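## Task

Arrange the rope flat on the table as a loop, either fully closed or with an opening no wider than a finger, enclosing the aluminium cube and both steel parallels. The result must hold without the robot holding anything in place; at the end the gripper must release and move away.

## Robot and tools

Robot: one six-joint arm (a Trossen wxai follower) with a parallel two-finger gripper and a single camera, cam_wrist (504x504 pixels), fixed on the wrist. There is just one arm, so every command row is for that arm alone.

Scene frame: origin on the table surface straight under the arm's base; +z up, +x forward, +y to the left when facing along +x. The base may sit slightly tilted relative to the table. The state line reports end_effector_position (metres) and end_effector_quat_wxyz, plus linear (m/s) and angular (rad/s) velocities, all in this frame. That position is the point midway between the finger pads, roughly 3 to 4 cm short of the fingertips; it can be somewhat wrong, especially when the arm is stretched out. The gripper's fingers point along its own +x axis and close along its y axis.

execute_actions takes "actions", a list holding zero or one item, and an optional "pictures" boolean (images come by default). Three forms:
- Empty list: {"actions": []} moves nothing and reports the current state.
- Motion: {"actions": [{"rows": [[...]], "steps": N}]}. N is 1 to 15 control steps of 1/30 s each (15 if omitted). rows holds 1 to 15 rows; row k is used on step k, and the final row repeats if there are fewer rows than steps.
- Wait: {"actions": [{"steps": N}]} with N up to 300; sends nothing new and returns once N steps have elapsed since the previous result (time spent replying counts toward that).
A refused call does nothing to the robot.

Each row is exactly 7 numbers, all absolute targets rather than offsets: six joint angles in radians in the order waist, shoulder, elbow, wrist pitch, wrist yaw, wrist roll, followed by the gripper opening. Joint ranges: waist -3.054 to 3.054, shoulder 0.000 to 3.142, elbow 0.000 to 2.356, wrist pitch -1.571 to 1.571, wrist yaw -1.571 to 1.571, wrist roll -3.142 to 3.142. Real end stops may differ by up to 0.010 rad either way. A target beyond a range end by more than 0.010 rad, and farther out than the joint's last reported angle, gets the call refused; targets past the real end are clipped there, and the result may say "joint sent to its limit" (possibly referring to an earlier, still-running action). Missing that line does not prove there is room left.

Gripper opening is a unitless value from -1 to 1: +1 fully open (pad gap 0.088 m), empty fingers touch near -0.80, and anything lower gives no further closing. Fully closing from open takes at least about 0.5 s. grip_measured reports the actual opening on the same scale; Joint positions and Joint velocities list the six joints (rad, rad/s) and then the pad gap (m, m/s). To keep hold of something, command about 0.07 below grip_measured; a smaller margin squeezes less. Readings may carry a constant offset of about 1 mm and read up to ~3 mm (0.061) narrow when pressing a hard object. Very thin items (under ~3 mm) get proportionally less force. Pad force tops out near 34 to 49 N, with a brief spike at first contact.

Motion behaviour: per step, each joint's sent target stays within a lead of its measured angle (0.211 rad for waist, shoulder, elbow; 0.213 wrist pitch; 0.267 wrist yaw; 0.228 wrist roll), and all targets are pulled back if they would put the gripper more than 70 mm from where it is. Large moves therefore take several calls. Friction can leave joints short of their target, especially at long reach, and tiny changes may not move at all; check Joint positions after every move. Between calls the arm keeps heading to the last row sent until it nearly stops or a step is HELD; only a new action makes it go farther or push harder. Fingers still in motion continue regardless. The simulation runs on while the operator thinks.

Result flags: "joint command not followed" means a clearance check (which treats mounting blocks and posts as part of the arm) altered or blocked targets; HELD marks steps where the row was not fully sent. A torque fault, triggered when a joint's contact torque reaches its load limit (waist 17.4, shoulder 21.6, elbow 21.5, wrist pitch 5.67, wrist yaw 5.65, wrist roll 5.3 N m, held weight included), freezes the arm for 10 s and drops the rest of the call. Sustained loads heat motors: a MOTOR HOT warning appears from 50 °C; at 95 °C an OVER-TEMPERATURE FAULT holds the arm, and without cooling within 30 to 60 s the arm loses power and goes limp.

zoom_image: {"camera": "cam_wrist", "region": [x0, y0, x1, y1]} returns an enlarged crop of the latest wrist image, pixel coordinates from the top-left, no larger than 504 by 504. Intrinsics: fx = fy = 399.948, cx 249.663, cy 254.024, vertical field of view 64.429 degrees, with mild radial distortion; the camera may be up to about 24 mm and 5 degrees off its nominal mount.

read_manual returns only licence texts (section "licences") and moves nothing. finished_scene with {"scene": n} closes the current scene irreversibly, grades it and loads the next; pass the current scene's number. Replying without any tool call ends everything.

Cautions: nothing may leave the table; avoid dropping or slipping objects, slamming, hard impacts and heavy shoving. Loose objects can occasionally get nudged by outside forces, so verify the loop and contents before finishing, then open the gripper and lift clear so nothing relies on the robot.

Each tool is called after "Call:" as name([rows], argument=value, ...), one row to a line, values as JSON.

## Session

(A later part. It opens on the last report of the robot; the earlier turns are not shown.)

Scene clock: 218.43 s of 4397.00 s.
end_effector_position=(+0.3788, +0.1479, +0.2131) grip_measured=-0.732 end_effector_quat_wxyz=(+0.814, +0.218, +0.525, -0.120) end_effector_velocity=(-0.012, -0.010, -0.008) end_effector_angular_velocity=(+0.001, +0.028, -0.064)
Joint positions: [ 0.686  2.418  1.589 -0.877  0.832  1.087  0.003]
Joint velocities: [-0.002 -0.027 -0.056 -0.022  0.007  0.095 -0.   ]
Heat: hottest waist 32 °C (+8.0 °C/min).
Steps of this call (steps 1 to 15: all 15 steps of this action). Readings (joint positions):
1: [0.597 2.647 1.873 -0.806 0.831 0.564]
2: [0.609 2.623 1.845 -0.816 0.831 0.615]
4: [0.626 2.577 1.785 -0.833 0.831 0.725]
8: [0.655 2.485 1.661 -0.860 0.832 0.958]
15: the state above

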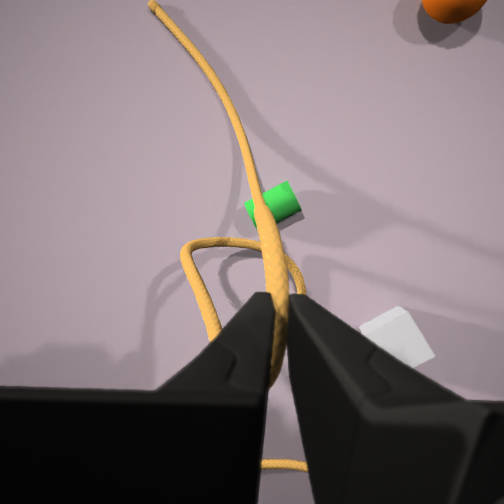

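Call:
execute_actions([
  {"rows":[[0.665,2.4,1.565,-0.88,0.83,1.13,-0.8],[0.645,2.39,1.56,-0.88,0.828,1.16,-0.8],[0.625,2.38,1.555,-0.88,0.826,1.19,-0.8],[0.605,2.37,1.55,-0.88,0.823,1.22,-0.8],[0.585,2.36,1.545,-0.88,0.82,1.25,-0.8],[0.565,2.35,1.54,-0.88,0.818,1.28,-0.8],[0.545,2.34,1.535,-0.88,0.815,1.31,-0.8],[0.525,2.33,1.53,-0.88,0.813,1.34,-0.8],[0.505,2.32,1.525,-0.88,0.81,1.37,-0.8],[0.485,2.31,1.52,-0.88,0.808,1.4,-0.8],[0.465,2.3,1.515,-0.88,0.805,1.43,-0.8],[0.445,2.29,1.51,-0.88,0.803,1.46,-0.8],[0.425,2.28,1.505,-0.88,0.8,1.49,-0.8],[0.405,2.275,1.5,-0.88,0.798,1.52,-0.8],[0.385,2.27,1.49,-0.88,0.795,1.55,-0.8]],"steps":15},
], pictures=false)

Call:
execute_actions([
  {"rows":[[0.365,2.266,1.48,-0.875,0.793,1.575,-0.8],[0.345,2.266,1.472,-0.868,0.79,1.6,-0.8],[0.325,2.266,1.464,-0.86,0.788,1.625,-0.8],[0.305,2.266,1.456,-0.852,0.785,1.65,-0.8],[0.285,2.266,1.447,-0.844,0.783,1.675,-0.8],[0.265,2.266,1.438,-0.836,0.78,1.7,-0.8],[0.245,2.266,1.43,-0.828,0.778,1.725,-0.8],[0.225,2.266,1.421,-0.82,0.775,1.75,-0.8],[0.205,2.266,1.412,-0.812,0.773,1.775,-0.8],[0.185,2.266,1.403,-0.804,0.77,1.8,-0.8],[0.165,2.266,1.394,-0.796,0.768,1.825,-0.8],[0.145,2.266,1.386,-0.788,0.765,1.85,-0.8],[0.13,2.266,1.379,-0.782,0.763,1.87,-0.8],[0.115,2.266,1.373,-0.777,0.761,1.89,-0.8],[0.104,2.266,1.368,-0.772,0.76,1.9,-0.8]],"steps":15},
], pictures=false)

Call:
execute_actions([
  {"steps":12},
], pictures=false)

Call:
execute_actions([
  {"rows":[[0.104,2.266,1.368,-0.772,0.76,1.9,-0.2]],"steps":9},
], pictures=false)

Call:
execute_actions([
  {"rows":[[0.13,2.25,1.39,-0.82,0.76,1.85,-0.2],[0.16,2.23,1.41,-0.86,0.76,1.8,-0.2],[0.19,2.21,1.43,-0.9,0.77,1.74,0],[0.23,2.19,1.45,-0.93,0.78,1.68,0.3],[0.27,2.17,1.47,-0.96,0.79,1.62,0.6],[0.31,2.15,1.49,-0.98,0.8,1.55,1],[0.35,2.13,1.51,-1.0,0.81,1.48,1],[0.39,2.11,1.53,-1.02,0.82,1.41,1],[0.43,2.09,1.55,-1.04,0.83,1.34,1],[0.47,2.07,1.57,-1.06,0.83,1.27,1],[0.51,2.05,1.58,-1.08,0.83,1.2,1],[0.55,2.05,1.58,-1.1,0.83,0.4,1]],"steps":15},
], pictures=false)

Call:
execute_actions([
  {"steps":22},
])

Scene clock: 235.60 s of 4397.00 s.
end_effector_position=(+0.4043, +0.0546, +0.1641) grip_measured=-0.732 end_effector_quat_wxyz=(+0.679, +0.420, +0.516, -0.309) end_effector_velocity=(+0.014, -0.205, -0.136) end_effector_angular_velocity=(+0.336, +0.421, -1.256)
Joint positions: [ 0.435  2.293  1.52  -0.879  0.805  1.477  0.003]
Joint velocities: [-0.579 -0.247 -0.178 -0.022 -0.081  0.872  0.   ]
Heat: hottest waist 30 °C (+6.0 °C/min).
Steps of this call (steps 1 to 15: the robot went on to your last target; steps 16 to 500: nothing new was sent; steps 501 to 515: all 15 steps of this action). Readings (joint positions):
501: [0.686 2.416 1.582 -0.879 0.832 1.104]
502: [0.683 2.414 1.580 -0.879 0.832 1.119]
504: [0.664 2.402 1.571 -0.879 0.827 1.162]
508: [0.584 2.364 1.554 -0.879 0.820 1.270]
515: the state above

Scene clock: 236.10 s of 4397.00 s.
end_effector_position=(+0.3888, -0.0148, +0.0638) grip_measured=-0.732 end_effector_quat_wxyz=(+0.484, +0.542, +0.465, -0.506) end_effector_velocity=(-0.066, -0.104, -0.172) end_effector_angular_velocity=(+0.069, +0.420, -0.829)
Joint positions: [ 0.142  2.271  1.394 -0.788  0.767  1.854  0.003]
Joint velocities: [-0.496 -0.002 -0.217  0.139 -0.051  0.535 -0.   ]
Heat: hottest waist 30 °C (+6.1 °C/min).
Steps of this call (steps 1 to 15: all 15 steps of this action). Readings (joint positions):
1: [0.416 2.285 1.513 -0.879 0.802 1.505]
2: [0.397 2.279 1.506 -0.877 0.800 1.533]
4: [0.358 2.272 1.490 -0.866 0.795 1.586]
8: [0.278 2.271 1.454 -0.839 0.783 1.688]
15: the state above

Scene clock: 236.50 s of 4397.00 s.
end_effector_position=(+0.3843, -0.0222, +0.0512) grip_measured=-0.732 end_effector_quat_wxyz=(+0.458, +0.551, +0.455, -0.528) end_effector_velocity=(-0.000, -0.001, +0.000) end_effector_angular_velocity=(+0.007, +0.005, -0.007)
Joint positions: [ 0.105  2.271  1.378 -0.774  0.762  1.896  0.003]
Joint velocities: [-0.002 -0.002  0.002 -0.007 -0.007  0.007 -0.   ]
Heat: hottest waist 30 °C (+6.0 °C/min).
Steps of this call (steps 1 to 12: the robot went on to your last target). Readings (joint positions):
1: [0.127 2.271 1.388 -0.784 0.766 1.867]
2: [0.115 2.271 1.384 -0.781 0.765 1.877]
4: [0.105 2.271 1.379 -0.777 0.764 1.888]
8: [0.105 2.271 1.378 -0.774 0.763 1.895]
12: the state above

Scene clock: 236.80 s of 4397.00 s.
end_effector_position=(+0.3842, -0.0221, +0.0511) grip_measured=-0.225 end_effector_quat_wxyz=(+0.458, +0.551, +0.455, -0.528) end_effector_velocity=(-0.002, -0.000, -0.000) end_effector_angular_velocity=(+0.006, +0.008, +0.011)
Joint positions: [ 0.105  2.271  1.378 -0.773  0.762  1.897  0.028]
Joint velocities: [-0.002 -0.002 -0.002 -0.007 -0.007 -0.007  0.013]
Heat: hottest waist 30 °C (+6.0 °C/min).
Steps of this call (steps 1 to 9: all 9 steps of this action). Readings (joint positions):
1: [0.105 2.271 1.378 -0.773 0.762 1.896]
2: [0.105 2.271 1.378 -0.773 0.762 1.897]
4: [0.105 2.271 1.378 -0.773 0.762 1.897]
8: [0.105 2.271 1.378 -0.773 0.762 1.897]
9: the state above

Scene clock: 237.30 s of 4397.00 s.
end_effector_position=(+0.3878, +0.0052, +0.2641) grip_measured=+0.972 end_effector_quat_wxyz=(+0.773, +0.325, +0.512, -0.186) end_effector_velocity=(-0.076, +0.083, +0.297) end_effector_angular_velocity=(-0.679, -0.729, +2.142)
Joint positions: [ 0.539  2.054  1.575 -1.077  0.824  1.143  0.087]
Joint velocities: [ 0.686 -0.286  0.183 -0.212  0.007 -1.985  0.022]
Heat: hottest waist 30 °C (+6.1 °C/min).
Steps of this call (steps 1 to 15: all 15 steps of this action). Readings (joint positions):
1: [0.106 2.270 1.378 -0.780 0.762 1.889]
2: [0.112 2.266 1.382 -0.803 0.762 1.866]
4: [0.143 2.249 1.396 -0.864 0.765 1.788]
8: [0.277 2.182 1.464 -0.956 0.794 1.579]
15: the state above

Scene clock: 238.03 s of 4397.00 s.
end_effector_position=(+0.3846, +0.0042, +0.2697) grip_measured=+1.000 end_effector_quat_wxyz=(+0.840, +0.017, +0.542, +0.014) end_effector_velocity=(+0.002, -0.001, -0.000) end_effector_angular_velocity=(+0.004, -0.000, +0.011)
Joint positions: [ 0.552  2.046  1.581 -1.098  0.829  0.404  0.088]
Joint velocities: [-0.007 -0.002  0.002  0.007 -0.007 -0.022  0.   ]
Heat: hottest waist 30 °C (+6.1 °C/min).
Steps of this call (steps 1 to 22: the robot went on to your last target). Readings (joint positions):
1: [0.557 2.047 1.579 -1.083 0.825 1.076]
2: [0.566 2.044 1.581 -1.088 0.826 1.009]
4: [0.565 2.044 1.581 -1.094 0.826 0.875]
8: [0.552 2.046 1.581 -1.097 0.828 0.606]
22: the state above

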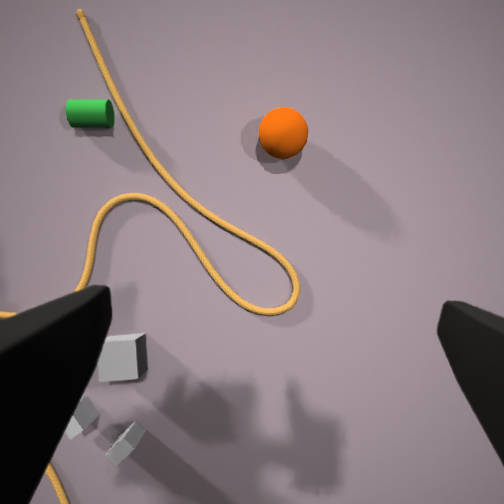

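Call:
execute_actions([
  {"rows":[[0.54,2.1,1.6,-1.02,0.826,0.35,0.3],[0.525,2.155,1.62,-0.94,0.823,0.3,0.3],[0.51,2.21,1.645,-0.86,0.82,0.25,0.3],[0.495,2.265,1.665,-0.78,0.816,0.2,0.3],[0.48,2.32,1.69,-0.7,0.813,0.15,0.3],[0.465,2.375,1.71,-0.62,0.81,0.1,0.3],[0.45,2.43,1.73,-0.54,0.806,0.05,0.3],[0.435,2.485,1.75,-0.46,0.803,0,0.3],[0.42,2.54,1.775,-0.38,0.8,-0.05,0.3],[0.4,2.595,1.795,-0.3,0.796,-0.1,0.3],[0.385,2.65,1.82,-0.22,0.793,-0.15,0.3],[0.37,2.705,1.84,-0.14,0.79,-0.2,0.3],[0.35,2.76,1.86,-0.06,0.786,-0.25,0.3],[0.33,2.815,1.88,0.01,0.783,-0.3,0.3],[0.315,2.87,1.9,0.081,0.78,-0.35,0.3]],"steps":15},
], pictures=false)

Call:
execute_actions([
  {"steps":22},
])

Scene clock: 252.47 s of 4397.00 s.
end_effector_position=(+0.5322, +0.1323, +0.1320) grip_measured=+0.305 end_effector_quat_wxyz=(+0.877, -0.058, +0.472, +0.072) end_effector_velocity=(+0.214, +0.191, -0.473) end_effector_angular_velocity=(-0.432, -0.195, +0.449)
Joint positions: [ 0.379  2.667  1.832 -0.324  0.791 -0.2    0.054]
Joint velocities: [-0.52   1.433  0.603  1.531 -0.095 -1.458 -0.002]
Heat: hottest waist 30 °C (+3.0 °C/min).
Steps of this call (steps 1 to 30: the robot went on to your last target; steps 31 to 240: nothing new was sent; then 5.93 s passed at rest; steps 241 to 255: all 15 steps of this action). Readings (joint positions):
241: [0.551 2.052 1.581 -1.088 0.829 0.391]
242: [0.549 2.067 1.587 -1.052 0.829 0.366]
244: [0.536 2.131 1.625 -0.928 0.828 0.296]
248: [0.488 2.319 1.700 -0.698 0.815 0.132]
255: the state above

Scene clock: 253.20 s of 4397.00 s.
end_effector_position=(+0.5751, +0.1559, +0.0827) grip_measured=+0.303 end_effector_quat_wxyz=(+0.912, -0.032, +0.409, +0.029) end_effector_velocity=(-0.000, +0.002, -0.001) end_effector_angular_velocity=(-0.001, +0.000, +0.034)
Joint positions: [ 0.318  2.867  1.898  0.081  0.782 -0.347  0.054]
Joint velocities: [-0.002 -0.002 -0.002 -0.007 -0.022 -0.022 -0.   ]
Heat: hottest waist 30 °C (+3.0 °C/min).
Steps of this call (steps 1 to 22: the robot went on to your last target). Readings (joint positions):
1: [0.362 2.715 1.850 -0.268 0.789 -0.241]
2: [0.346 2.758 1.864 -0.206 0.787 -0.273]
4: [0.321 2.822 1.874 -0.084 0.783 -0.313]
8: [0.308 2.869 1.874 0.039 0.782 -0.339]
22: the state above

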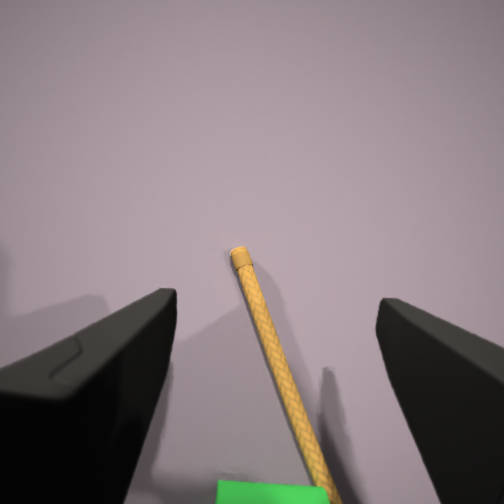

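Call:
execute_actions([
  {"rows":[[0.31,2.878,1.902,0.081,0.78,-0.355,0.1],[0.305,2.885,1.905,0.081,0.78,-0.36,0.1],[0.3,2.892,1.907,0.081,0.78,-0.365,0.1],[0.295,2.899,1.91,0.081,0.78,-0.37,0.1],[0.29,2.906,1.912,0.081,0.78,-0.375,0.1],[0.285,2.913,1.915,0.081,0.78,-0.38,0.1],[0.28,2.92,1.918,0.081,0.78,-0.385,0.1],[0.276,2.927,1.92,0.081,0.78,-0.39,0.1]],"steps":15},
], pictures=false)

Call:
execute_actions([
  {"steps":8},
])

Scene clock: 260.03 s of 4397.00 s.
end_effector_position=(+0.5714, +0.1540, +0.0488) grip_measured=+0.103 end_effector_quat_wxyz=(+0.900, -0.053, +0.432, +0.033) end_effector_velocity=(-0.000, +0.007, +0.006) end_effector_angular_velocity=(-0.001, -0.006, +0.047)
Joint positions: [ 0.278  2.915  1.911  0.082  0.781 -0.386  0.044]
Joint velocities: [ 0.012 -0.002  0.007 -0.022 -0.022 -0.022 -0.   ]
Heat: hottest waist 31 °C (+3.0 °C/min).
Steps of this call (steps 1 to 15: the robot went on to your last target; steps 16 to 90: nothing new was sent; then 3.33 s passed at rest; steps 91 to 105: all 15 steps of this action). Readings (joint positions):
91: [0.318 2.867 1.898 0.082 0.782 -0.348]
92: [0.318 2.867 1.898 0.082 0.782 -0.351]
94: [0.316 2.870 1.900 0.082 0.782 -0.358]
98: [0.298 2.890 1.910 0.082 0.782 -0.376]
105: the state above

Scene clock: 260.30 s of 4397.00 s.
end_effector_position=(+0.5722, +0.1536, +0.0496) grip_measured=+0.103 end_effector_quat_wxyz=(+0.900, -0.052, +0.431, +0.033) end_effector_velocity=(-0.001, -0.003, -0.002) end_effector_angular_velocity=(-0.010, +0.008, +0.021)
Joint positions: [ 0.278  2.915  1.914  0.082  0.781 -0.387  0.044]
Joint velocities: [-0.007 -0.007 -0.007 -0.007 -0.007 -0.022 -0.   ]
Heat: hottest waist 31 °C (+2.0 °C/min).
Steps of this call (steps 1 to 8: the robot went on to your last target). Readings (joint positions):
1: [0.278 2.915 1.912 0.082 0.781 -0.386]
2: [0.278 2.915 1.913 0.082 0.781 -0.387]
4: [0.278 2.915 1.914 0.082 0.781 -0.387]
8: the state above

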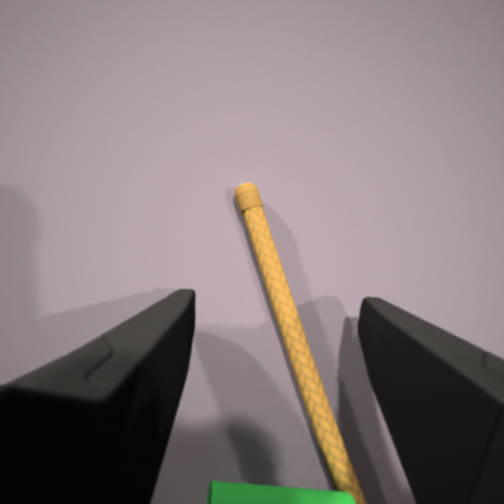

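Call:
execute_actions([
  {"rows":[[0.271,2.933,1.92,0.081,0.78,-0.39,-0.2],[0.268,2.936,1.92,0.081,0.78,-0.39,-0.3]],"steps":12},
], pictures=false)

Call:
execute_actions([
  {"rows":[[0.27,2.932,1.92,0.081,0.78,-0.39,-0.8]],"steps":12},
])

Scene clock: 263.53 s of 4397.00 s.
end_effector_position=(+0.5714, +0.1541, +0.0467) grip_measured=-0.292 end_effector_quat_wxyz=(+0.899, -0.053, +0.433, +0.034) end_effector_velocity=(-0.001, +0.004, +0.001) end_effector_angular_velocity=(+0.019, -0.002, +0.014)
Joint positions: [ 0.275  2.919  1.914  0.082  0.78  -0.387  0.025]
Joint velocities: [ 0.002 -0.002 -0.002 -0.007 -0.022  0.007 -0.003]
Heat: hottest waist 32 °C (+3.0 °C/min).
Steps of this call (steps 1 to 15: the robot went on to your last target; steps 16 to 85: nothing new was sent; steps 86 to 97: all 12 steps of this action). Readings (joint positions):
86: [0.278 2.915 1.914 0.082 0.781 -0.387]
87: [0.278 2.916 1.914 0.082 0.781 -0.387]
89: [0.277 2.917 1.914 0.082 0.781 -0.387]
93: [0.276 2.919 1.914 0.082 0.780 -0.387]
97: the state above

Scene clock: 263.93 s of 4397.00 s.
end_effector_position=(+0.5714, +0.1541, +0.0467) grip_measured=-0.746 end_effector_quat_wxyz=(+0.899, -0.053, +0.433, +0.034) end_effector_velocity=(+0.004, -0.002, -0.001) end_effector_angular_velocity=(-0.002, -0.012, +0.002)
Joint positions: [ 0.275  2.919  1.914  0.082  0.78  -0.387  0.002]
Joint velocities: [-0.007  0.002  0.002  0.022 -0.007 -0.022 -0.   ]
Heat: hottest waist 32 °C (+3.0 °C/min).
Steps of this call (steps 1 to 12: all 12 steps of this action). Readings (joint positions):
1: [0.275 2.919 1.914 0.082 0.780 -0.387]
2: [0.275 2.919 1.914 0.082 0.780 -0.387]
4: [0.275 2.919 1.914 0.082 0.780 -0.387]
8: [0.275 2.919 1.914 0.082 0.780 -0.387]
12: the state above

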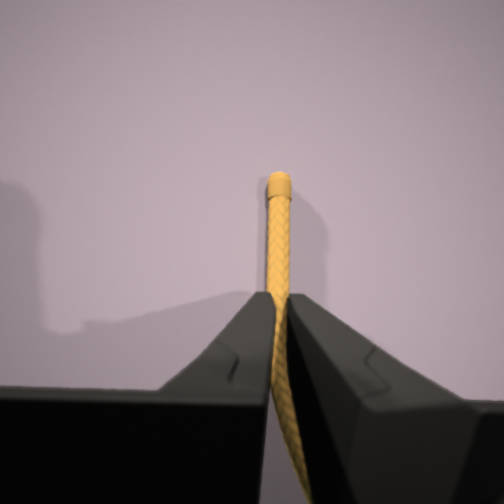

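Call:
execute_actions([
  {"rows":[[0.285,2.9,1.91,0.06,0.78,-0.41,-0.85],[0.3,2.875,1.9,0.03,0.782,-0.43,-0.85],[0.315,2.845,1.89,-0.01,0.784,-0.45,-0.85],[0.33,2.81,1.875,-0.055,0.786,-0.47,-0.85],[0.345,2.775,1.86,-0.1,0.788,-0.49,-0.85],[0.36,2.74,1.85,-0.15,0.79,-0.51,-0.85],[0.375,2.705,1.835,-0.2,0.792,-0.53,-0.85],[0.39,2.67,1.82,-0.25,0.794,-0.55,-0.85],[0.4,2.635,1.81,-0.3,0.796,-0.57,-0.85],[0.41,2.6,1.795,-0.35,0.798,-0.59,-0.85],[0.42,2.565,1.78,-0.4,0.8,-0.61,-0.85],[0.43,2.53,1.77,-0.45,0.802,-0.63,-0.85],[0.44,2.495,1.755,-0.5,0.804,-0.65,-0.85],[0.45,2.46,1.74,-0.55,0.806,-0.67,-0.85],[0.46,2.425,1.73,-0.6,0.808,-0.69,-0.85]],"steps":15},
], pictures=false)

Call:
execute_actions([
  {"rows":[[0.468,2.39,1.715,-0.65,0.81,-0.72,-0.85],[0.476,2.355,1.7,-0.7,0.81,-0.75,-0.85],[0.484,2.32,1.69,-0.75,0.81,-0.78,-0.85],[0.49,2.285,1.675,-0.8,0.81,-0.81,-0.85],[0.496,2.25,1.66,-0.85,0.81,-0.84,-0.85],[0.5,2.215,1.645,-0.9,0.81,-0.87,-0.85],[0.5,2.18,1.63,-0.95,0.81,-0.9,-0.85],[0.5,2.145,1.615,-1.0,0.81,-0.93,-0.85],[0.5,2.11,1.6,-1.04,0.81,-0.96,-0.85],[0.5,2.075,1.58,-1.08,0.81,-0.99,-0.85],[0.5,2.04,1.56,-1.11,0.81,-1.02,-0.85],[0.5,2.01,1.54,-1.13,0.81,-1.05,-0.85],[0.5,1.98,1.51,-1.15,0.81,-1.08,-0.85]],"steps":15},
], pictures=false)

Call:
execute_actions([
  {"rows":[[0.5,1.965,1.47,-1.15,0.8,-1.12,-0.85],[0.497,1.95,1.43,-1.14,0.795,-1.16,-0.85],[0.494,1.935,1.39,-1.13,0.79,-1.2,-0.85],[0.491,1.92,1.35,-1.125,0.78,-1.24,-0.85],[0.488,1.905,1.31,-1.115,0.775,-1.28,-0.85],[0.485,1.89,1.27,-1.105,0.765,-1.32,-0.85],[0.482,1.875,1.23,-1.1,0.76,-1.36,-0.85],[0.479,1.86,1.19,-1.09,0.75,-1.4,-0.85],[0.476,1.845,1.15,-1.08,0.745,-1.44,-0.85],[0.473,1.83,1.11,-1.07,0.735,-1.48,-0.85],[0.47,1.82,1.07,-1.06,0.73,-1.52,-0.85],[0.468,1.81,1.03,-1.05,0.72,-1.56,-0.85],[0.466,1.8,0.99,-1.045,0.715,-1.6,-0.85],[0.464,1.79,0.95,-1.035,0.705,-1.64,-0.85],[0.462,1.78,0.91,-1.025,0.7,-1.68,-0.85]],"steps":15},
], pictures=false)

Call:
execute_actions([
  {"rows":[[0.461,1.77,0.87,-1.02,0.69,-1.71,-0.85],[0.46,1.76,0.83,-1.01,0.685,-1.74,-0.85],[0.459,1.75,0.79,-1.0,0.68,-1.77,-0.85],[0.458,1.735,0.755,-0.992,0.67,-1.8,-0.85]],"steps":15},
])

Scene clock: 283.47 s of 4397.00 s.
end_effector_position=(+0.5087, +0.1119, +0.1900) grip_measured=-0.746 end_effector_quat_wxyz=(+0.835, -0.278, +0.432, +0.196) end_effector_velocity=(-0.219, -0.226, +0.288) end_effector_angular_velocity=(-0.718, +0.197, +1.116)
Joint positions: [ 0.446  2.509  1.778 -0.478  0.8   -0.64   0.002]
Joint velocities: [ 0.281 -1.111 -0.369 -1.458  0.066 -0.608 -0.   ]
Heat: hottest waist 35 °C (+4.0 °C/min).
Steps of this call (steps 1 to 15: the robot went on to your last target; steps 16 to 110: nothing new was sent; then 15.37 s passed at rest; steps 111 to 125: all 15 steps of this action). Readings (joint positions):
111: [0.276 2.919 1.914 0.080 0.780 -0.392]
112: [0.278 2.914 1.914 0.066 0.780 -0.402]
114: [0.288 2.889 1.903 0.014 0.780 -0.430]
118: [0.343 2.780 1.855 -0.144 0.786 -0.502]
125: the state above

Scene clock: 283.97 s of 4397.00 s.
end_effector_position=(+0.3788, -0.0150, +0.2561) grip_measured=-0.746 end_effector_quat_wxyz=(+0.635, -0.528, +0.417, +0.380) end_effector_velocity=(-0.110, -0.148, +0.054) end_effector_angular_velocity=(-0.146, -0.012, +0.348)
Joint positions: [ 0.503  2.007  1.547 -1.121  0.81  -1.045  0.002]
Joint velocities: [-0.002 -0.598 -0.291 -0.315  0.007 -0.374 -0.   ]
Heat: hottest waist 35 °C (+4.1 °C/min).
Steps of this call (steps 1 to 15: all 15 steps of this action). Readings (joint positions):
1: [0.455 2.473 1.765 -0.528 0.803 -0.662]
2: [0.462 2.438 1.752 -0.578 0.804 -0.687]
4: [0.476 2.370 1.724 -0.679 0.806 -0.741]
8: [0.498 2.237 1.663 -0.879 0.806 -0.857]
15: the state above

Scene clock: 284.47 s of 4397.00 s.
end_effector_position=(+0.2661, -0.0156, +0.1660) grip_measured=-0.746 end_effector_quat_wxyz=(-0.380, +0.654, -0.308, -0.577) end_effector_velocity=(-0.281, +0.010, -0.214) end_effector_angular_velocity=(-0.283, +0.492, +1.518)
Joint positions: [ 0.472  1.809  1.018 -1.047  0.72  -1.583  0.002]
Joint velocities: [-0.061 -0.325 -1.194  0.256 -0.212 -1.165 -0.   ]
Heat: hottest waist 35 °C (+4.0 °C/min).
Steps of this call (steps 1 to 15: all 15 steps of this action). Readings (joint positions):
1: [0.503 1.989 1.535 -1.125 0.810 -1.064]
2: [0.503 1.973 1.515 -1.125 0.809 -1.090]
4: [0.502 1.946 1.453 -1.127 0.799 -1.156]
8: [0.492 1.903 1.295 -1.108 0.770 -1.306]
15: the state above

Scene clock: 284.97 s of 4397.00 s.
end_effector_position=(+0.2032, -0.0159, +0.1234) grip_measured=-0.746 end_effector_quat_wxyz=(-0.263, +0.668, -0.241, -0.653) end_effector_velocity=(-0.009, +0.001, -0.004) end_effector_angular_velocity=(+0.005, +0.031, +0.023)
Joint positions: [ 0.462  1.74   0.767 -0.994  0.673 -1.796  0.002]
Joint velocities: [-0.002 -0.002 -0.022 -0.007 -0.022 -0.007 -0.   ]
Heat: hottest waist 34 °C (+3.0 °C/min).
Steps of this call (steps 1 to 15: all 15 steps of this action). Readings (joint positions):
1: [0.470 1.799 0.978 -1.039 0.712 -1.620]
2: [0.468 1.789 0.938 -1.031 0.704 -1.655]
4: [0.465 1.770 0.857 -1.014 0.690 -1.721]
8: [0.462 1.750 0.775 -1.001 0.675 -1.781]
15: the state above

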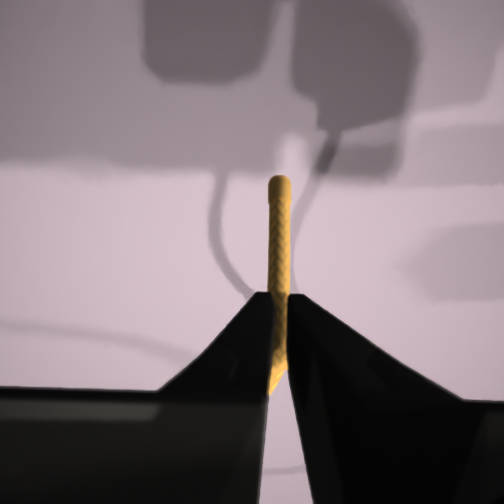

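Call:
execute_actions([
  {"rows":[[0.468,1.765,0.755,-0.975,0.665,-1.76,-0.85],[0.478,1.795,0.755,-0.958,0.66,-1.72,-0.85],[0.488,1.825,0.755,-0.94,0.656,-1.68,-0.85],[0.498,1.855,0.758,-0.924,0.651,-1.64,-0.85],[0.508,1.885,0.762,-0.907,0.646,-1.6,-0.85],[0.518,1.915,0.766,-0.89,0.642,-1.555,-0.85],[0.529,1.945,0.77,-0.873,0.637,-1.51,-0.85],[0.539,1.975,0.775,-0.856,0.632,-1.47,-0.85],[0.55,2.005,0.78,-0.84,0.627,-1.43,-0.85],[0.56,2.035,0.787,-0.823,0.623,-1.385,-0.85],[0.57,2.065,0.794,-0.806,0.618,-1.345,-0.85],[0.58,2.095,0.801,-0.79,0.613,-1.3,-0.85],[0.59,2.125,0.808,-0.773,0.608,-1.26,-0.85],[0.6,2.155,0.816,-0.756,0.604,-1.22,-0.85],[0.611,2.185,0.825,-0.74,0.599,-1.175,-0.85]],"steps":15},
], pictures=false)

Call:
execute_actions([
  {"rows":[[0.621,2.215,0.835,-0.723,0.594,-1.135,-0.85],[0.632,2.245,0.845,-0.706,0.59,-1.09,-0.85],[0.642,2.275,0.855,-0.69,0.585,-1.05,-0.85],[0.652,2.305,0.865,-0.672,0.58,-1.01,-0.85],[0.663,2.335,0.875,-0.655,0.575,-0.965,-0.85],[0.673,2.365,0.885,-0.64,0.57,-0.925,-0.85],[0.684,2.395,0.895,-0.62,0.566,-0.88,-0.85],[0.694,2.425,0.905,-0.605,0.56,-0.84,-0.85],[0.704,2.454,0.915,-0.588,0.556,-0.8,-0.85]],"steps":15},
], pictures=false)

Call:
execute_actions([
  {"steps":8},
])

Scene clock: 296.13 s of 4397.00 s.
end_effector_position=(+0.1990, +0.0632, +0.0889) grip_measured=-0.746 end_effector_quat_wxyz=(-0.368, +0.605, -0.364, -0.605) end_effector_velocity=(+0.002, +0.202, -0.072) end_effector_angular_velocity=(+0.027, -0.015, -0.965)
Joint positions: [ 0.584  2.107  0.799 -0.78   0.613 -1.277  0.002]
Joint velocities: [ 0.305  0.882  0.242  0.491 -0.154  1.267 -0.   ]
Heat: hottest waist 32 °C (+2.0 °C/min).
Steps of this call (steps 1 to 15: the robot went on to your last target; steps 16 to 320: nothing new was sent; steps 321 to 335: all 15 steps of this action). Readings (joint positions):
321: [0.462 1.742 0.766 -0.991 0.672 -1.792]
322: [0.464 1.750 0.766 -0.984 0.671 -1.773]
324: [0.475 1.786 0.766 -0.956 0.665 -1.717]
328: [0.513 1.899 0.766 -0.895 0.646 -1.567]
335: the state above

Scene clock: 296.63 s of 4397.00 s.
end_effector_position=(+0.1924, +0.1402, +0.0554) grip_measured=-0.746 end_effector_quat_wxyz=(-0.476, +0.533, -0.458, -0.528) end_effector_velocity=(+0.006, +0.014, -0.004) end_effector_angular_velocity=(+0.025, -0.009, -0.122)
Joint positions: [ 0.702  2.44   0.903 -0.594  0.559 -0.813  0.002]
Joint velocities: [ 0.002  0.042  0.032  0.037 -0.007  0.11  -0.   ]
Heat: hottest waist 32 °C (+2.0 °C/min).
Steps of this call (steps 1 to 15: all 15 steps of this action). Readings (joint positions):
1: [0.594 2.136 0.807 -0.763 0.608 -1.236]
2: [0.605 2.166 0.816 -0.747 0.603 -1.193]
4: [0.626 2.225 0.835 -0.713 0.594 -1.110]
8: [0.667 2.344 0.875 -0.645 0.575 -0.941]
15: the state above

Scene clock: 296.90 s of 4397.00 s.
end_effector_position=(+0.1938, +0.1418, +0.0556) grip_measured=-0.746 end_effector_quat_wxyz=(-0.482, +0.530, -0.460, -0.526) end_effector_velocity=(-0.003, -0.002, -0.003) end_effector_angular_velocity=(-0.007, +0.019, +0.026)
Joint positions: [ 0.702  2.443  0.907 -0.59   0.559 -0.804  0.002]
Joint velocities: [-0.007  0.007 -0.002 -0.007 -0.007 -0.022 -0.   ]
Heat: hottest waist 32 °C (+2.0 °C/min).
Steps of this call (steps 1 to 8: the robot went on to your last target). Readings (joint positions):
1: [0.702 2.441 0.904 -0.593 0.559 -0.810]
2: [0.702 2.441 0.905 -0.591 0.559 -0.808]
4: [0.702 2.442 0.907 -0.590 0.559 -0.805]
8: the state above

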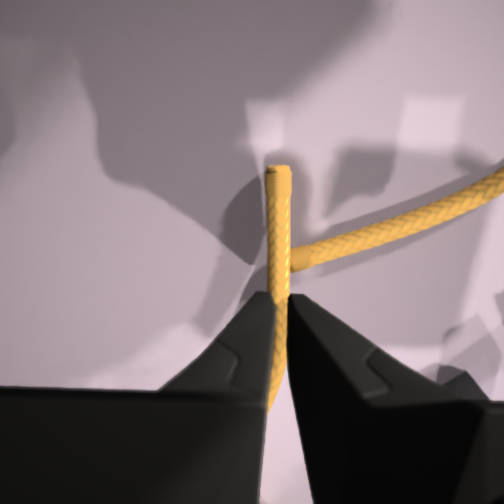

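Call:
execute_actions([
  {"rows":[[0.695,2.454,0.915,-0.588,0.556,-0.74,-0.85],[0.685,2.454,0.915,-0.588,0.556,-0.68,-0.85],[0.675,2.454,0.915,-0.588,0.556,-0.62,-0.85],[0.665,2.454,0.915,-0.588,0.556,-0.56,-0.85],[0.655,2.454,0.915,-0.588,0.556,-0.5,-0.85],[0.645,2.454,0.915,-0.588,0.556,-0.45,-0.85]],"steps":15},
])

Call:
execute_actions([
  {"rows":[[0.645,2.454,0.915,-0.588,0.556,-0.45,-0.4]],"steps":10},
], pictures=false)

Call:
execute_actions([
  {"rows":[[0.665,2.43,0.93,-0.63,0.55,-0.42,-0.4],[0.69,2.405,0.95,-0.68,0.545,-0.39,-0.4],[0.715,2.38,0.97,-0.73,0.54,-0.36,-0.4],[0.74,2.35,0.99,-0.78,0.54,-0.32,-0.2],[0.76,2.31,1.01,-0.83,0.54,-0.27,0.1],[0.78,2.26,1.03,-0.88,0.55,-0.22,0.4],[0.795,2.21,1.05,-0.93,0.56,-0.16,0.7],[0.81,2.16,1.07,-0.98,0.57,-0.1,1],[0.82,2.11,1.09,-1.03,0.58,-0.04,1],[0.83,2.06,1.11,-1.07,0.59,0.02,1],[0.84,2.01,1.13,-1.11,0.6,0.08,1],[0.85,1.96,1.15,-1.15,0.61,0.14,1],[0.85,1.91,1.17,-1.18,0.62,0.2,1],[0.85,1.86,1.19,-1.2,0.63,0.25,1],[0.85,1.8,1.2,-1.2,0.65,0.3,1]],"steps":15},
], pictures=false)

Call:
execute_actions([
  {"steps":15},
])

Scene clock: 307.80 s of 4397.00 s.
end_effector_position=(+0.1972, +0.1355, +0.0488) grip_measured=-0.746 end_effector_quat_wxyz=(+0.564, -0.420, +0.561, +0.437) end_effector_velocity=(-0.004, +0.000, -0.000) end_effector_angular_velocity=(+0.010, +0.023, -0.034)
Joint positions: [ 0.652  2.443  0.909 -0.589  0.557 -0.457  0.002]
Joint velocities: [-0.002 -0.002 -0.002 -0.007 -0.022  0.037 -0.   ]
Heat: hottest waist 30 °C (+0.0 °C/min).
Steps of this call (steps 1 to 30: the robot went on to your last target; steps 31 to 312: nothing new was sent; steps 313 to 327: all 15 steps of this action). Readings (joint positions):
313: [0.702 2.443 0.907 -0.589 0.558 -0.789]
314: [0.701 2.443 0.907 -0.589 0.558 -0.759]
316: [0.692 2.443 0.907 -0.589 0.557 -0.674]
320: [0.658 2.443 0.908 -0.589 0.557 -0.508]
327: the state above

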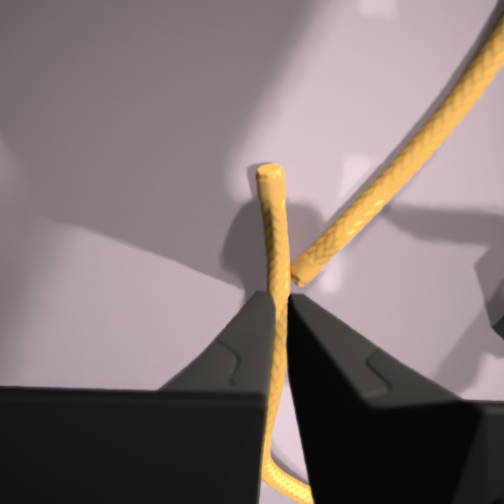

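Scene clock: 308.13 s of 4397.00 s.
end_effector_position=(+0.1971, +0.1353, +0.0485) grip_measured=-0.414 end_effector_quat_wxyz=(+0.565, -0.418, +0.562, +0.436) end_effector_velocity=(-0.001, +0.001, -0.001) end_effector_angular_velocity=(+0.006, +0.006, -0.010)
Joint positions: [ 0.65   2.444  0.909 -0.589  0.557 -0.453  0.019]
Joint velocities: [-0.002  0.002 -0.002  0.007 -0.007  0.007  0.007]
Heat: hottest waist 30 °C (+0.0 °C/min).
Steps of this call (steps 1 to 10: all 10 steps of this action). Readings (joint positions):
1: [0.652 2.443 0.909 -0.589 0.557 -0.456]
2: [0.651 2.443 0.909 -0.589 0.557 -0.455]
4: [0.650 2.443 0.909 -0.589 0.557 -0.454]
8: [0.650 2.444 0.909 -0.589 0.557 -0.453]
10: the state above

Scene clock: 308.63 s of 4397.00 s.
end_effector_position=(+0.2367, +0.0735, +0.2400) grip_measured=+0.895 end_effector_quat_wxyz=(+0.763, -0.231, +0.550, +0.251) end_effector_velocity=(+0.111, -0.294, +0.446) end_effector_angular_velocity=(+1.335, -0.794, -2.218)
Joint positions: [ 0.846  1.931  1.157 -1.143  0.617  0.17   0.083]
Joint velocities: [ 0.095 -1.565  0.471 -0.579  0.359  1.604  0.092]
Heat: hottest waist 30 °C (+0.0 °C/min).
Steps of this call (steps 1 to 15: all 15 steps of this action). Readings (joint positions):
1: [0.651 2.444 0.911 -0.596 0.557 -0.446]
2: [0.655 2.441 0.918 -0.618 0.555 -0.431]
4: [0.683 2.419 0.938 -0.691 0.547 -0.386]
8: [0.768 2.286 1.008 -0.866 0.551 -0.221]
15: the state above

Scene clock: 309.13 s of 4397.00 s.
end_effector_position=(+0.2453, +0.0442, +0.2773) grip_measured=+1.000 end_effector_quat_wxyz=(+0.811, -0.142, +0.529, +0.204) end_effector_velocity=(-0.002, -0.000, +0.001) end_effector_angular_velocity=(+0.005, +0.006, -0.001)
Joint positions: [ 0.848  1.799  1.205 -1.198  0.648  0.297  0.088]
Joint velocities: [ 0.002 -0.002  0.002 -0.007 -0.007  0.007  0.   ]
Heat: hottest waist 30 °C (+0.0 °C/min).
Steps of this call (steps 1 to 15: the robot went on to your last target). Readings (joint positions):
1: [0.848 1.886 1.171 -1.161 0.628 0.211]
2: [0.848 1.848 1.184 -1.173 0.637 0.239]
4: [0.848 1.804 1.203 -1.185 0.646 0.270]
8: [0.848 1.798 1.205 -1.196 0.647 0.291]
15: the state above

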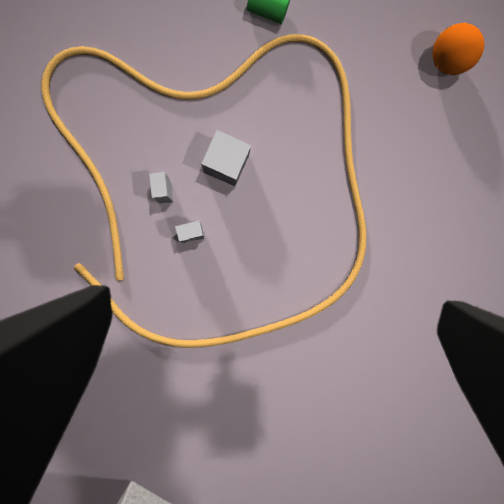

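Call:
execute_actions([
  {"rows":[[0.84,1.84,1.18,-1.165,0.64,0.23,0.5],[0.833,1.875,1.16,-1.13,0.634,0.16,0.2],[0.825,1.91,1.14,-1.1,0.627,0.09,-0.1],[0.818,1.95,1.12,-1.06,0.62,0.02,-0.1],[0.81,1.985,1.1,-1.03,0.612,-0.05,-0.1],[0.803,2.02,1.08,-0.995,0.605,-0.12,-0.1],[0.795,2.06,1.055,-0.96,0.597,-0.19,-0.1],[0.788,2.095,1.035,-0.93,0.59,-0.26,-0.1],[0.78,2.13,1.015,-0.89,0.583,-0.33,-0.1],[0.773,2.17,0.995,-0.86,0.575,-0.4,-0.1],[0.765,2.205,0.975,-0.825,0.568,-0.47,-0.1],[0.758,2.24,0.955,-0.79,0.56,-0.54,-0.1],[0.75,2.28,0.935,-0.76,0.553,-0.61,-0.1],[0.743,2.315,0.915,-0.725,0.546,-0.68,-0.1],[0.737,2.35,0.89,-0.69,0.539,-1.0,-0.1]],"steps":15},
], pictures=false)

Call:
execute_actions([
  {"steps":20},
])

Scene clock: 320.77 s of 4397.00 s.
end_effector_position=(+0.2101, +0.1274, +0.1143) grip_measured=-0.090 end_effector_quat_wxyz=(+0.563, -0.479, +0.487, +0.465) end_effector_velocity=(-0.196, +0.077, -0.397) end_effector_angular_velocity=(-0.543, +0.554, +2.173)
Joint positions: [ 0.758  2.256  0.956 -0.769  0.559 -0.571  0.035]
Joint velocities: [-0.217  1.057 -0.628  0.989 -0.212 -1.971 -0.005]
Heat: hottest waist 29 °C (-3.0 °C/min).
Steps of this call (steps 1 to 15: the robot went on to your last target; steps 16 to 320: nothing new was sent; then 0.47 s passed at rest; steps 321 to 335: all 15 steps of this action). Readings (joint positions):
321: [0.848 1.804 1.204 -1.194 0.648 0.284]
322: [0.847 1.814 1.200 -1.177 0.648 0.251]
324: [0.839 1.856 1.182 -1.124 0.640 0.152]
328: [0.811 2.001 1.102 -1.002 0.609 -0.101]
335: the state above

Scene clock: 321.43 s of 4397.00 s.
end_effector_position=(+0.1899, +0.1298, +0.0813) grip_measured=-0.097 end_effector_quat_wxyz=(-0.421, +0.582, -0.394, -0.573) end_effector_velocity=(-0.004, -0.004, -0.000) end_effector_angular_velocity=(-0.012, +0.018, +0.032)
Joint positions: [ 0.741  2.342  0.896 -0.691  0.541 -0.997  0.034]
Joint velocities: [-0.002 -0.002 -0.002 -0.022 -0.007 -0.022 -0.   ]
Heat: hottest waist 28 °C (-4.1 °C/min).
Steps of this call (steps 1 to 20: the robot went on to your last target). Readings (joint positions):
1: [0.752 2.287 0.938 -0.743 0.552 -0.637]
2: [0.747 2.311 0.923 -0.729 0.547 -0.704]
4: [0.742 2.337 0.901 -0.714 0.543 -0.838]
8: [0.741 2.341 0.896 -0.693 0.542 -0.962]
20: the state above

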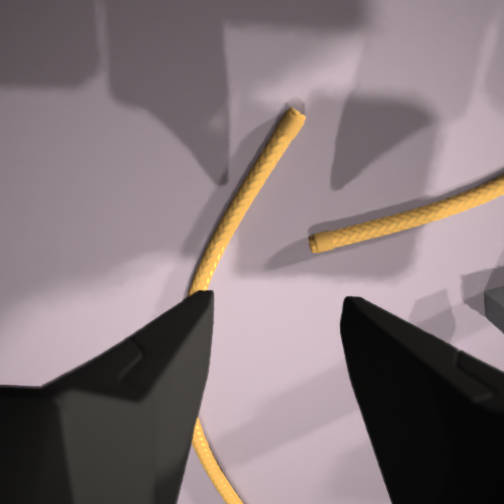

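Call:
execute_actions([
  {"rows":[[0.75,2.355,0.88,-0.68,0.535,-0.93,-0.1],[0.76,2.36,0.87,-0.67,0.53,-0.86,-0.1],[0.77,2.365,0.86,-0.66,0.525,-0.79,-0.1],[0.78,2.37,0.852,-0.65,0.52,-0.72,-0.1],[0.785,2.375,0.848,-0.64,0.517,-0.65,-0.1],[0.785,2.38,0.845,-0.63,0.517,-0.58,-0.1],[0.785,2.385,0.845,-0.625,0.517,-0.51,-0.1],[0.785,2.39,0.845,-0.62,0.517,-0.44,-0.1],[0.778,2.4,0.84,-0.605,0.52,-0.43,-0.1],[0.77,2.41,0.836,-0.59,0.524,-0.435,-0.1],[0.76,2.422,0.832,-0.57,0.529,-0.44,-0.1],[0.75,2.434,0.828,-0.55,0.533,-0.45,-0.1],[0.74,2.446,0.824,-0.53,0.538,-0.46,-0.1],[0.732,2.457,0.82,-0.51,0.542,-0.465,-0.1],[0.724,2.468,0.817,-0.494,0.545,-0.47,-0.1]],"steps":15},
], pictures=false)

Call:
execute_actions([
  {"steps":14},
])

Scene clock: 334.97 s of 4397.00 s.
end_effector_position=(+0.1753, +0.1426, +0.0528) grip_measured=-0.097 end_effector_quat_wxyz=(+0.560, -0.452, +0.526, +0.453) end_effector_velocity=(-0.007, -0.003, -0.127) end_effector_angular_velocity=(-0.057, +0.098, -0.196)
Joint positions: [ 0.749  2.431  0.837 -0.536  0.534 -0.471  0.034]
Joint velocities: [-0.271  0.339 -0.125  0.476  0.11  -0.007 -0.   ]
Heat: hottest waist 27 °C (-7.1 °C/min).
Steps of this call (steps 1 to 15: the robot went on to your last target; steps 16 to 90: nothing new was sent; then 10.03 s passed at rest; steps 91 to 105: all 15 steps of this action). Readings (joint positions):
91: [0.742 2.342 0.896 -0.689 0.541 -0.984]
92: [0.744 2.343 0.893 -0.684 0.539 -0.950]
94: [0.756 2.348 0.883 -0.668 0.533 -0.851]
98: [0.781 2.369 0.860 -0.639 0.521 -0.600]
105: the state above

Scene clock: 335.43 s of 4397.00 s.
end_effector_position=(+0.1744, +0.1424, +0.0428) grip_measured=-0.097 end_effector_quat_wxyz=(+0.561, -0.447, +0.532, +0.449) end_effector_velocity=(-0.002, -0.002, -0.001) end_effector_angular_velocity=(-0.001, +0.014, +0.006)
Joint positions: [ 0.729  2.458  0.826 -0.496  0.543 -0.471  0.034]
Joint velocities: [-0.007 -0.002 -0.002 -0.007 -0.007 -0.007  0.   ]
Heat: hottest waist 27 °C (-7.0 °C/min).
Steps of this call (steps 1 to 14: the robot went on to your last target). Readings (joint positions):
1: [0.741 2.441 0.834 -0.523 0.537 -0.471]
2: [0.735 2.448 0.831 -0.515 0.539 -0.471]
4: [0.729 2.456 0.826 -0.506 0.541 -0.471]
8: [0.729 2.458 0.826 -0.497 0.542 -0.471]
14: the state above

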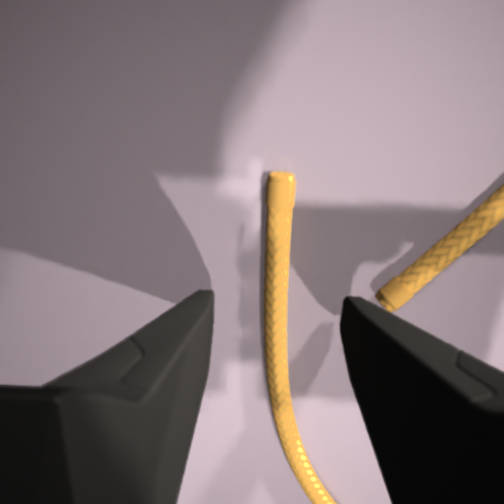

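Call:
execute_actions([
  {"rows":[[0.716,2.478,0.815,-0.49,0.547,-0.47,-0.3],[0.716,2.478,0.815,-0.49,0.547,-0.47,-0.4],[0.716,2.478,0.815,-0.49,0.547,-0.47,-0.4],[0.716,2.478,0.815,-0.49,0.547,-0.47,-0.4],[0.716,2.478,0.815,-0.49,0.547,-0.47,-0.4],[0.716,2.478,0.815,-0.49,0.547,-0.47,-0.85]],"steps":15},
], pictures=false)

Call:
execute_actions([
  {"rows":[[0.725,2.46,0.83,-0.52,0.545,-0.48,-0.85],[0.735,2.445,0.845,-0.55,0.54,-0.49,-0.85],[0.745,2.43,0.86,-0.58,0.535,-0.5,-0.85],[0.752,2.42,0.88,-0.61,0.532,-0.51,-0.85],[0.755,2.415,0.905,-0.64,0.53,-0.52,-0.85],[0.755,2.417,0.93,-0.665,0.53,-0.535,-0.85],[0.752,2.422,0.96,-0.685,0.532,-0.55,-0.85],[0.748,2.43,0.99,-0.705,0.534,-0.565,-0.85],[0.744,2.438,1.02,-0.725,0.536,-0.58,-0.85],[0.74,2.447,1.05,-0.745,0.538,-0.595,-0.85],[0.736,2.456,1.08,-0.765,0.54,-0.61,-0.85],[0.732,2.465,1.105,-0.782,0.542,-0.625,-0.85],[0.729,2.473,1.13,-0.798,0.543,-0.64,-0.85],[0.726,2.48,1.155,-0.812,0.544,-0.655,-0.85],[0.724,2.488,1.175,-0.826,0.545,-0.67,-0.85]],"steps":15},
], pictures=false)

Call:
execute_actions([
  {"rows":[[0.724,2.488,1.175,-0.826,0.545,-0.67,-0.85],[0.724,2.488,1.175,-0.826,0.545,-0.68,-0.85],[0.726,2.5,1.175,-0.815,0.544,-0.69,-0.85],[0.728,2.512,1.172,-0.8,0.543,-0.7,-0.85],[0.73,2.525,1.168,-0.785,0.542,-0.71,-0.85],[0.732,2.538,1.163,-0.77,0.541,-0.72,-0.85],[0.734,2.55,1.157,-0.752,0.54,-0.73,-0.85],[0.736,2.563,1.151,-0.734,0.539,-0.74,-0.85],[0.738,2.576,1.145,-0.716,0.538,-0.75,-0.85],[0.74,2.589,1.138,-0.698,0.537,-0.76,-0.85],[0.742,2.602,1.131,-0.68,0.536,-0.77,-0.85],[0.744,2.614,1.124,-0.664,0.535,-0.78,-0.85],[0.745,2.625,1.118,-0.648,0.534,-0.79,-0.85],[0.746,2.635,1.112,-0.634,0.533,-0.8,-0.85]],"steps":15},
], pictures=false)

Call:
execute_actions([
  {"steps":14},
])

Call:
execute_actions([
  {"rows":[[0.746,2.635,1.112,-0.634,0.533,-0.8,-0.4]],"steps":10},
], pictures=false)

Call:
execute_actions([
  {"rows":[[0.76,2.61,1.13,-0.68,0.525,-0.77,-0.4],[0.78,2.585,1.15,-0.73,0.515,-0.74,-0.4],[0.8,2.56,1.17,-0.78,0.505,-0.7,-0.4],[0.82,2.53,1.185,-0.83,0.495,-0.65,-0.2],[0.84,2.49,1.2,-0.88,0.485,-0.6,0.1],[0.86,2.44,1.2,-0.92,0.475,-0.55,0.4],[0.88,2.39,1.2,-0.96,0.465,-0.5,0.7],[0.9,2.34,1.2,-1.0,0.455,-0.45,1],[0.92,2.29,1.2,-1.04,0.45,-0.4,1],[0.94,2.24,1.2,-1.08,0.45,-0.35,1],[0.96,2.19,1.2,-1.12,0.45,-0.3,1],[0.97,2.14,1.2,-1.16,0.45,-0.25,1],[0.98,2.09,1.2,-1.2,0.45,-0.2,1],[0.99,2.04,1.2,-1.23,0.45,-0.15,1],[1.0,1.9,1.2,-1.25,0.45,-0.1,1]],"steps":15},
], pictures=false)

Call:
execute_actions([
  {"steps":240},
])

Scene clock: 356.67 s of 4397.00 s.
end_effector_position=(+0.1730, +0.1416, +0.0398) grip_measured=-0.753 end_effector_quat_wxyz=(+0.558, -0.446, +0.536, +0.450) end_effector_velocity=(+0.000, +0.000, -0.001) end_effector_angular_velocity=(+0.009, +0.007, -0.001)
Joint positions: [ 0.722  2.466  0.824 -0.493  0.541 -0.471  0.002]
Joint velocities: [-0.007 -0.002 -0.002  0.007 -0.007 -0.007 -0.   ]
Heat: hottest waist 26 °C (-6.1 °C/min).
Steps of this call (steps 1 to 30: the robot went on to your last target; steps 31 to 90: nothing new was sent; then 17.73 s passed at rest; steps 91 to 105: all 15 steps of this action). Readings (joint positions):
91: [0.728 2.459 0.826 -0.494 0.543 -0.471]
92: [0.726 2.461 0.826 -0.493 0.544 -0.471]
94: [0.723 2.465 0.825 -0.492 0.544 -0.471]
98: [0.721 2.466 0.825 -0.492 0.541 -0.471]
105: the state above

Scene clock: 357.17 s of 4397.00 s.
end_effector_position=(+0.2235, +0.1607, +0.0943) grip_measured=-0.753 end_effector_quat_wxyz=(+0.524, -0.492, +0.492, +0.491) end_effector_velocity=(+0.131, +0.051, +0.072) end_effector_angular_velocity=(-0.005, +0.005, +0.336)
Joint positions: [ 0.736  2.456  1.115 -0.784  0.54  -0.632  0.002]
Joint velocities: [-0.1    0.212  0.735 -0.476  0.037 -0.432 -0.   ]
Heat: hottest waist 26 °C (-6.0 °C/min).
Steps of this call (steps 1 to 15: all 15 steps of this action). Readings (joint positions):
1: [0.722 2.466 0.825 -0.494 0.541 -0.471]
2: [0.724 2.465 0.828 -0.508 0.542 -0.474]
4: [0.732 2.455 0.839 -0.556 0.541 -0.489]
8: [0.749 2.436 0.914 -0.652 0.535 -0.532]
15: the state above

Scene clock: 357.67 s of 4397.00 s.
end_effector_position=(+0.2162, +0.1892, +0.0594) grip_measured=-0.753 end_effector_quat_wxyz=(-0.483, +0.532, -0.452, -0.529) end_effector_velocity=(-0.078, +0.023, -0.102) end_effector_angular_velocity=(-0.097, +0.097, +0.342)
Joint positions: [ 0.743  2.606  1.133 -0.66   0.536 -0.781  0.002]
Joint velocities: [ 0.037  0.291 -0.154  0.271 -0.051 -0.227 -0.   ]
Heat: hottest waist 26 °C (-5.1 °C/min).
Steps of this call (steps 1 to 15: all 15 steps of this action). Readings (joint positions):
1: [0.733 2.462 1.134 -0.795 0.541 -0.643]
2: [0.731 2.466 1.148 -0.803 0.542 -0.653]
4: [0.729 2.476 1.161 -0.808 0.543 -0.673]
8: [0.730 2.520 1.164 -0.770 0.543 -0.714]
15: the state above

Scene clock: 358.13 s of 4397.00 s.
end_effector_position=(+0.2114, +0.1909, +0.0522) grip_measured=-0.753 end_effector_quat_wxyz=(-0.475, +0.537, -0.449, -0.533) end_effector_velocity=(+0.000, -0.003, -0.000) end_effector_angular_velocity=(-0.010, -0.001, +0.009)
Joint positions: [ 0.744  2.625  1.12  -0.635  0.535 -0.797  0.002]
Joint velocities: [-0.002 -0.002 -0.002 -0.007  0.007 -0.007 -0.   ]
Heat: hottest waist 26 °C (-5.0 °C/min).
Steps of this call (steps 1 to 14: the robot went on to your last target). Readings (joint positions):
1: [0.744 2.614 1.128 -0.653 0.536 -0.786]
2: [0.744 2.620 1.124 -0.649 0.535 -0.790]
4: [0.744 2.624 1.121 -0.643 0.535 -0.794]
8: [0.744 2.625 1.120 -0.636 0.535 -0.796]
14: the state above

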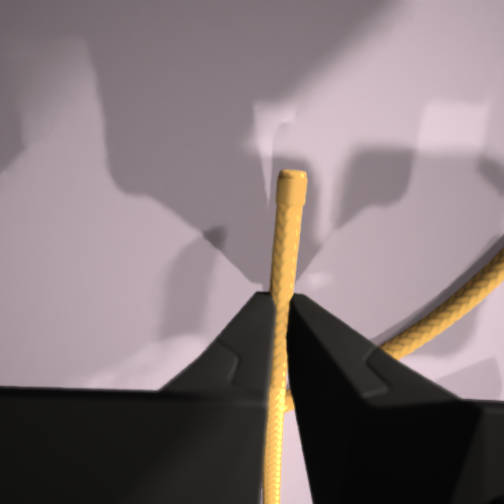

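Scene clock: 358.47 s of 4397.00 s.
end_effector_position=(+0.2114, +0.1909, +0.0522) grip_measured=-0.414 end_effector_quat_wxyz=(-0.475, +0.537, -0.449, -0.533) end_effector_velocity=(-0.002, -0.001, -0.000) end_effector_angular_velocity=(-0.001, +0.011, +0.024)
Joint positions: [ 0.744  2.625  1.12  -0.635  0.535 -0.797  0.019]
Joint velocities: [-0.002 -0.002 -0.002 -0.007 -0.007 -0.022  0.006]
Heat: hottest waist 26 °C (-5.0 °C/min).
Steps of this call (steps 1 to 10: all 10 steps of this action). Readings (joint positions):
1: [0.744 2.625 1.120 -0.635 0.535 -0.797]
2: [0.744 2.625 1.120 -0.635 0.535 -0.797]
4: [0.744 2.625 1.120 -0.635 0.535 -0.797]
8: [0.744 2.625 1.120 -0.635 0.535 -0.797]
10: the state above

Scene clock: 358.97 s of 4397.00 s.
end_effector_position=(+0.1918, +0.1277, +0.2299) grip_measured=+0.895 end_effector_quat_wxyz=(+0.630, -0.416, +0.496, +0.429) end_effector_velocity=(-0.063, -0.276, +0.399) end_effector_angular_velocity=(+0.902, -0.308, -1.456)
Joint positions: [ 0.977  2.103  1.199 -1.173  0.454 -0.22   0.083]
Joint velocities: [ 0.349 -1.683 -0.002 -0.886 -0.066  1.443  0.091]
Heat: hottest waist 26 °C (-5.1 °C/min).
Steps of this call (steps 1 to 15: all 15 steps of this action). Readings (joint positions):
1: [0.745 2.625 1.121 -0.641 0.534 -0.793]
2: [0.750 2.621 1.125 -0.665 0.530 -0.780]
4: [0.772 2.601 1.138 -0.740 0.515 -0.728]
8: [0.849 2.469 1.174 -0.900 0.479 -0.562]
15: the state above

Scene clock: 366.97 s of 4397.00 s.
end_effector_position=(+0.1901, +0.0942, +0.2760) grip_measured=+1.000 end_effector_quat_wxyz=(+0.699, -0.342, +0.480, +0.405) end_effector_velocity=(-0.002, -0.002, -0.002) end_effector_angular_velocity=(-0.008, +0.010, +0.012)
Joint positions: [ 0.998  1.899  1.209 -1.248  0.451 -0.103  0.088]
Joint velocities: [-0.002 -0.002 -0.007 -0.007 -0.007 -0.007  0.   ]
Heat: hottest waist 25 °C (-5.1 °C/min).
Steps of this call (steps 1 to 30: the robot went on to your last target; steps 31 to 90: nothing new was sent; then 5.00 s passed at rest). Readings (joint positions):
1: [0.987 2.049 1.199 -1.199 0.452 -0.183]
2: [0.993 1.999 1.199 -1.215 0.451 -0.158]
4: [0.998 1.925 1.207 -1.233 0.451 -0.128]
8: [0.998 1.897 1.209 -1.245 0.451 -0.109]
90: the state above
The arm was judged still, so your last target was given up. Only a new action makes it travel on or press farther. Fingers that are still opening or closing keep moving.

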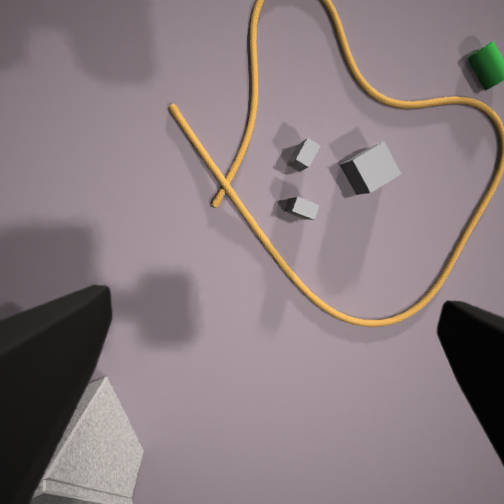

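Closed and at rest.

Call:
finished_scene(scene=1)

The scene is finished: the task was done.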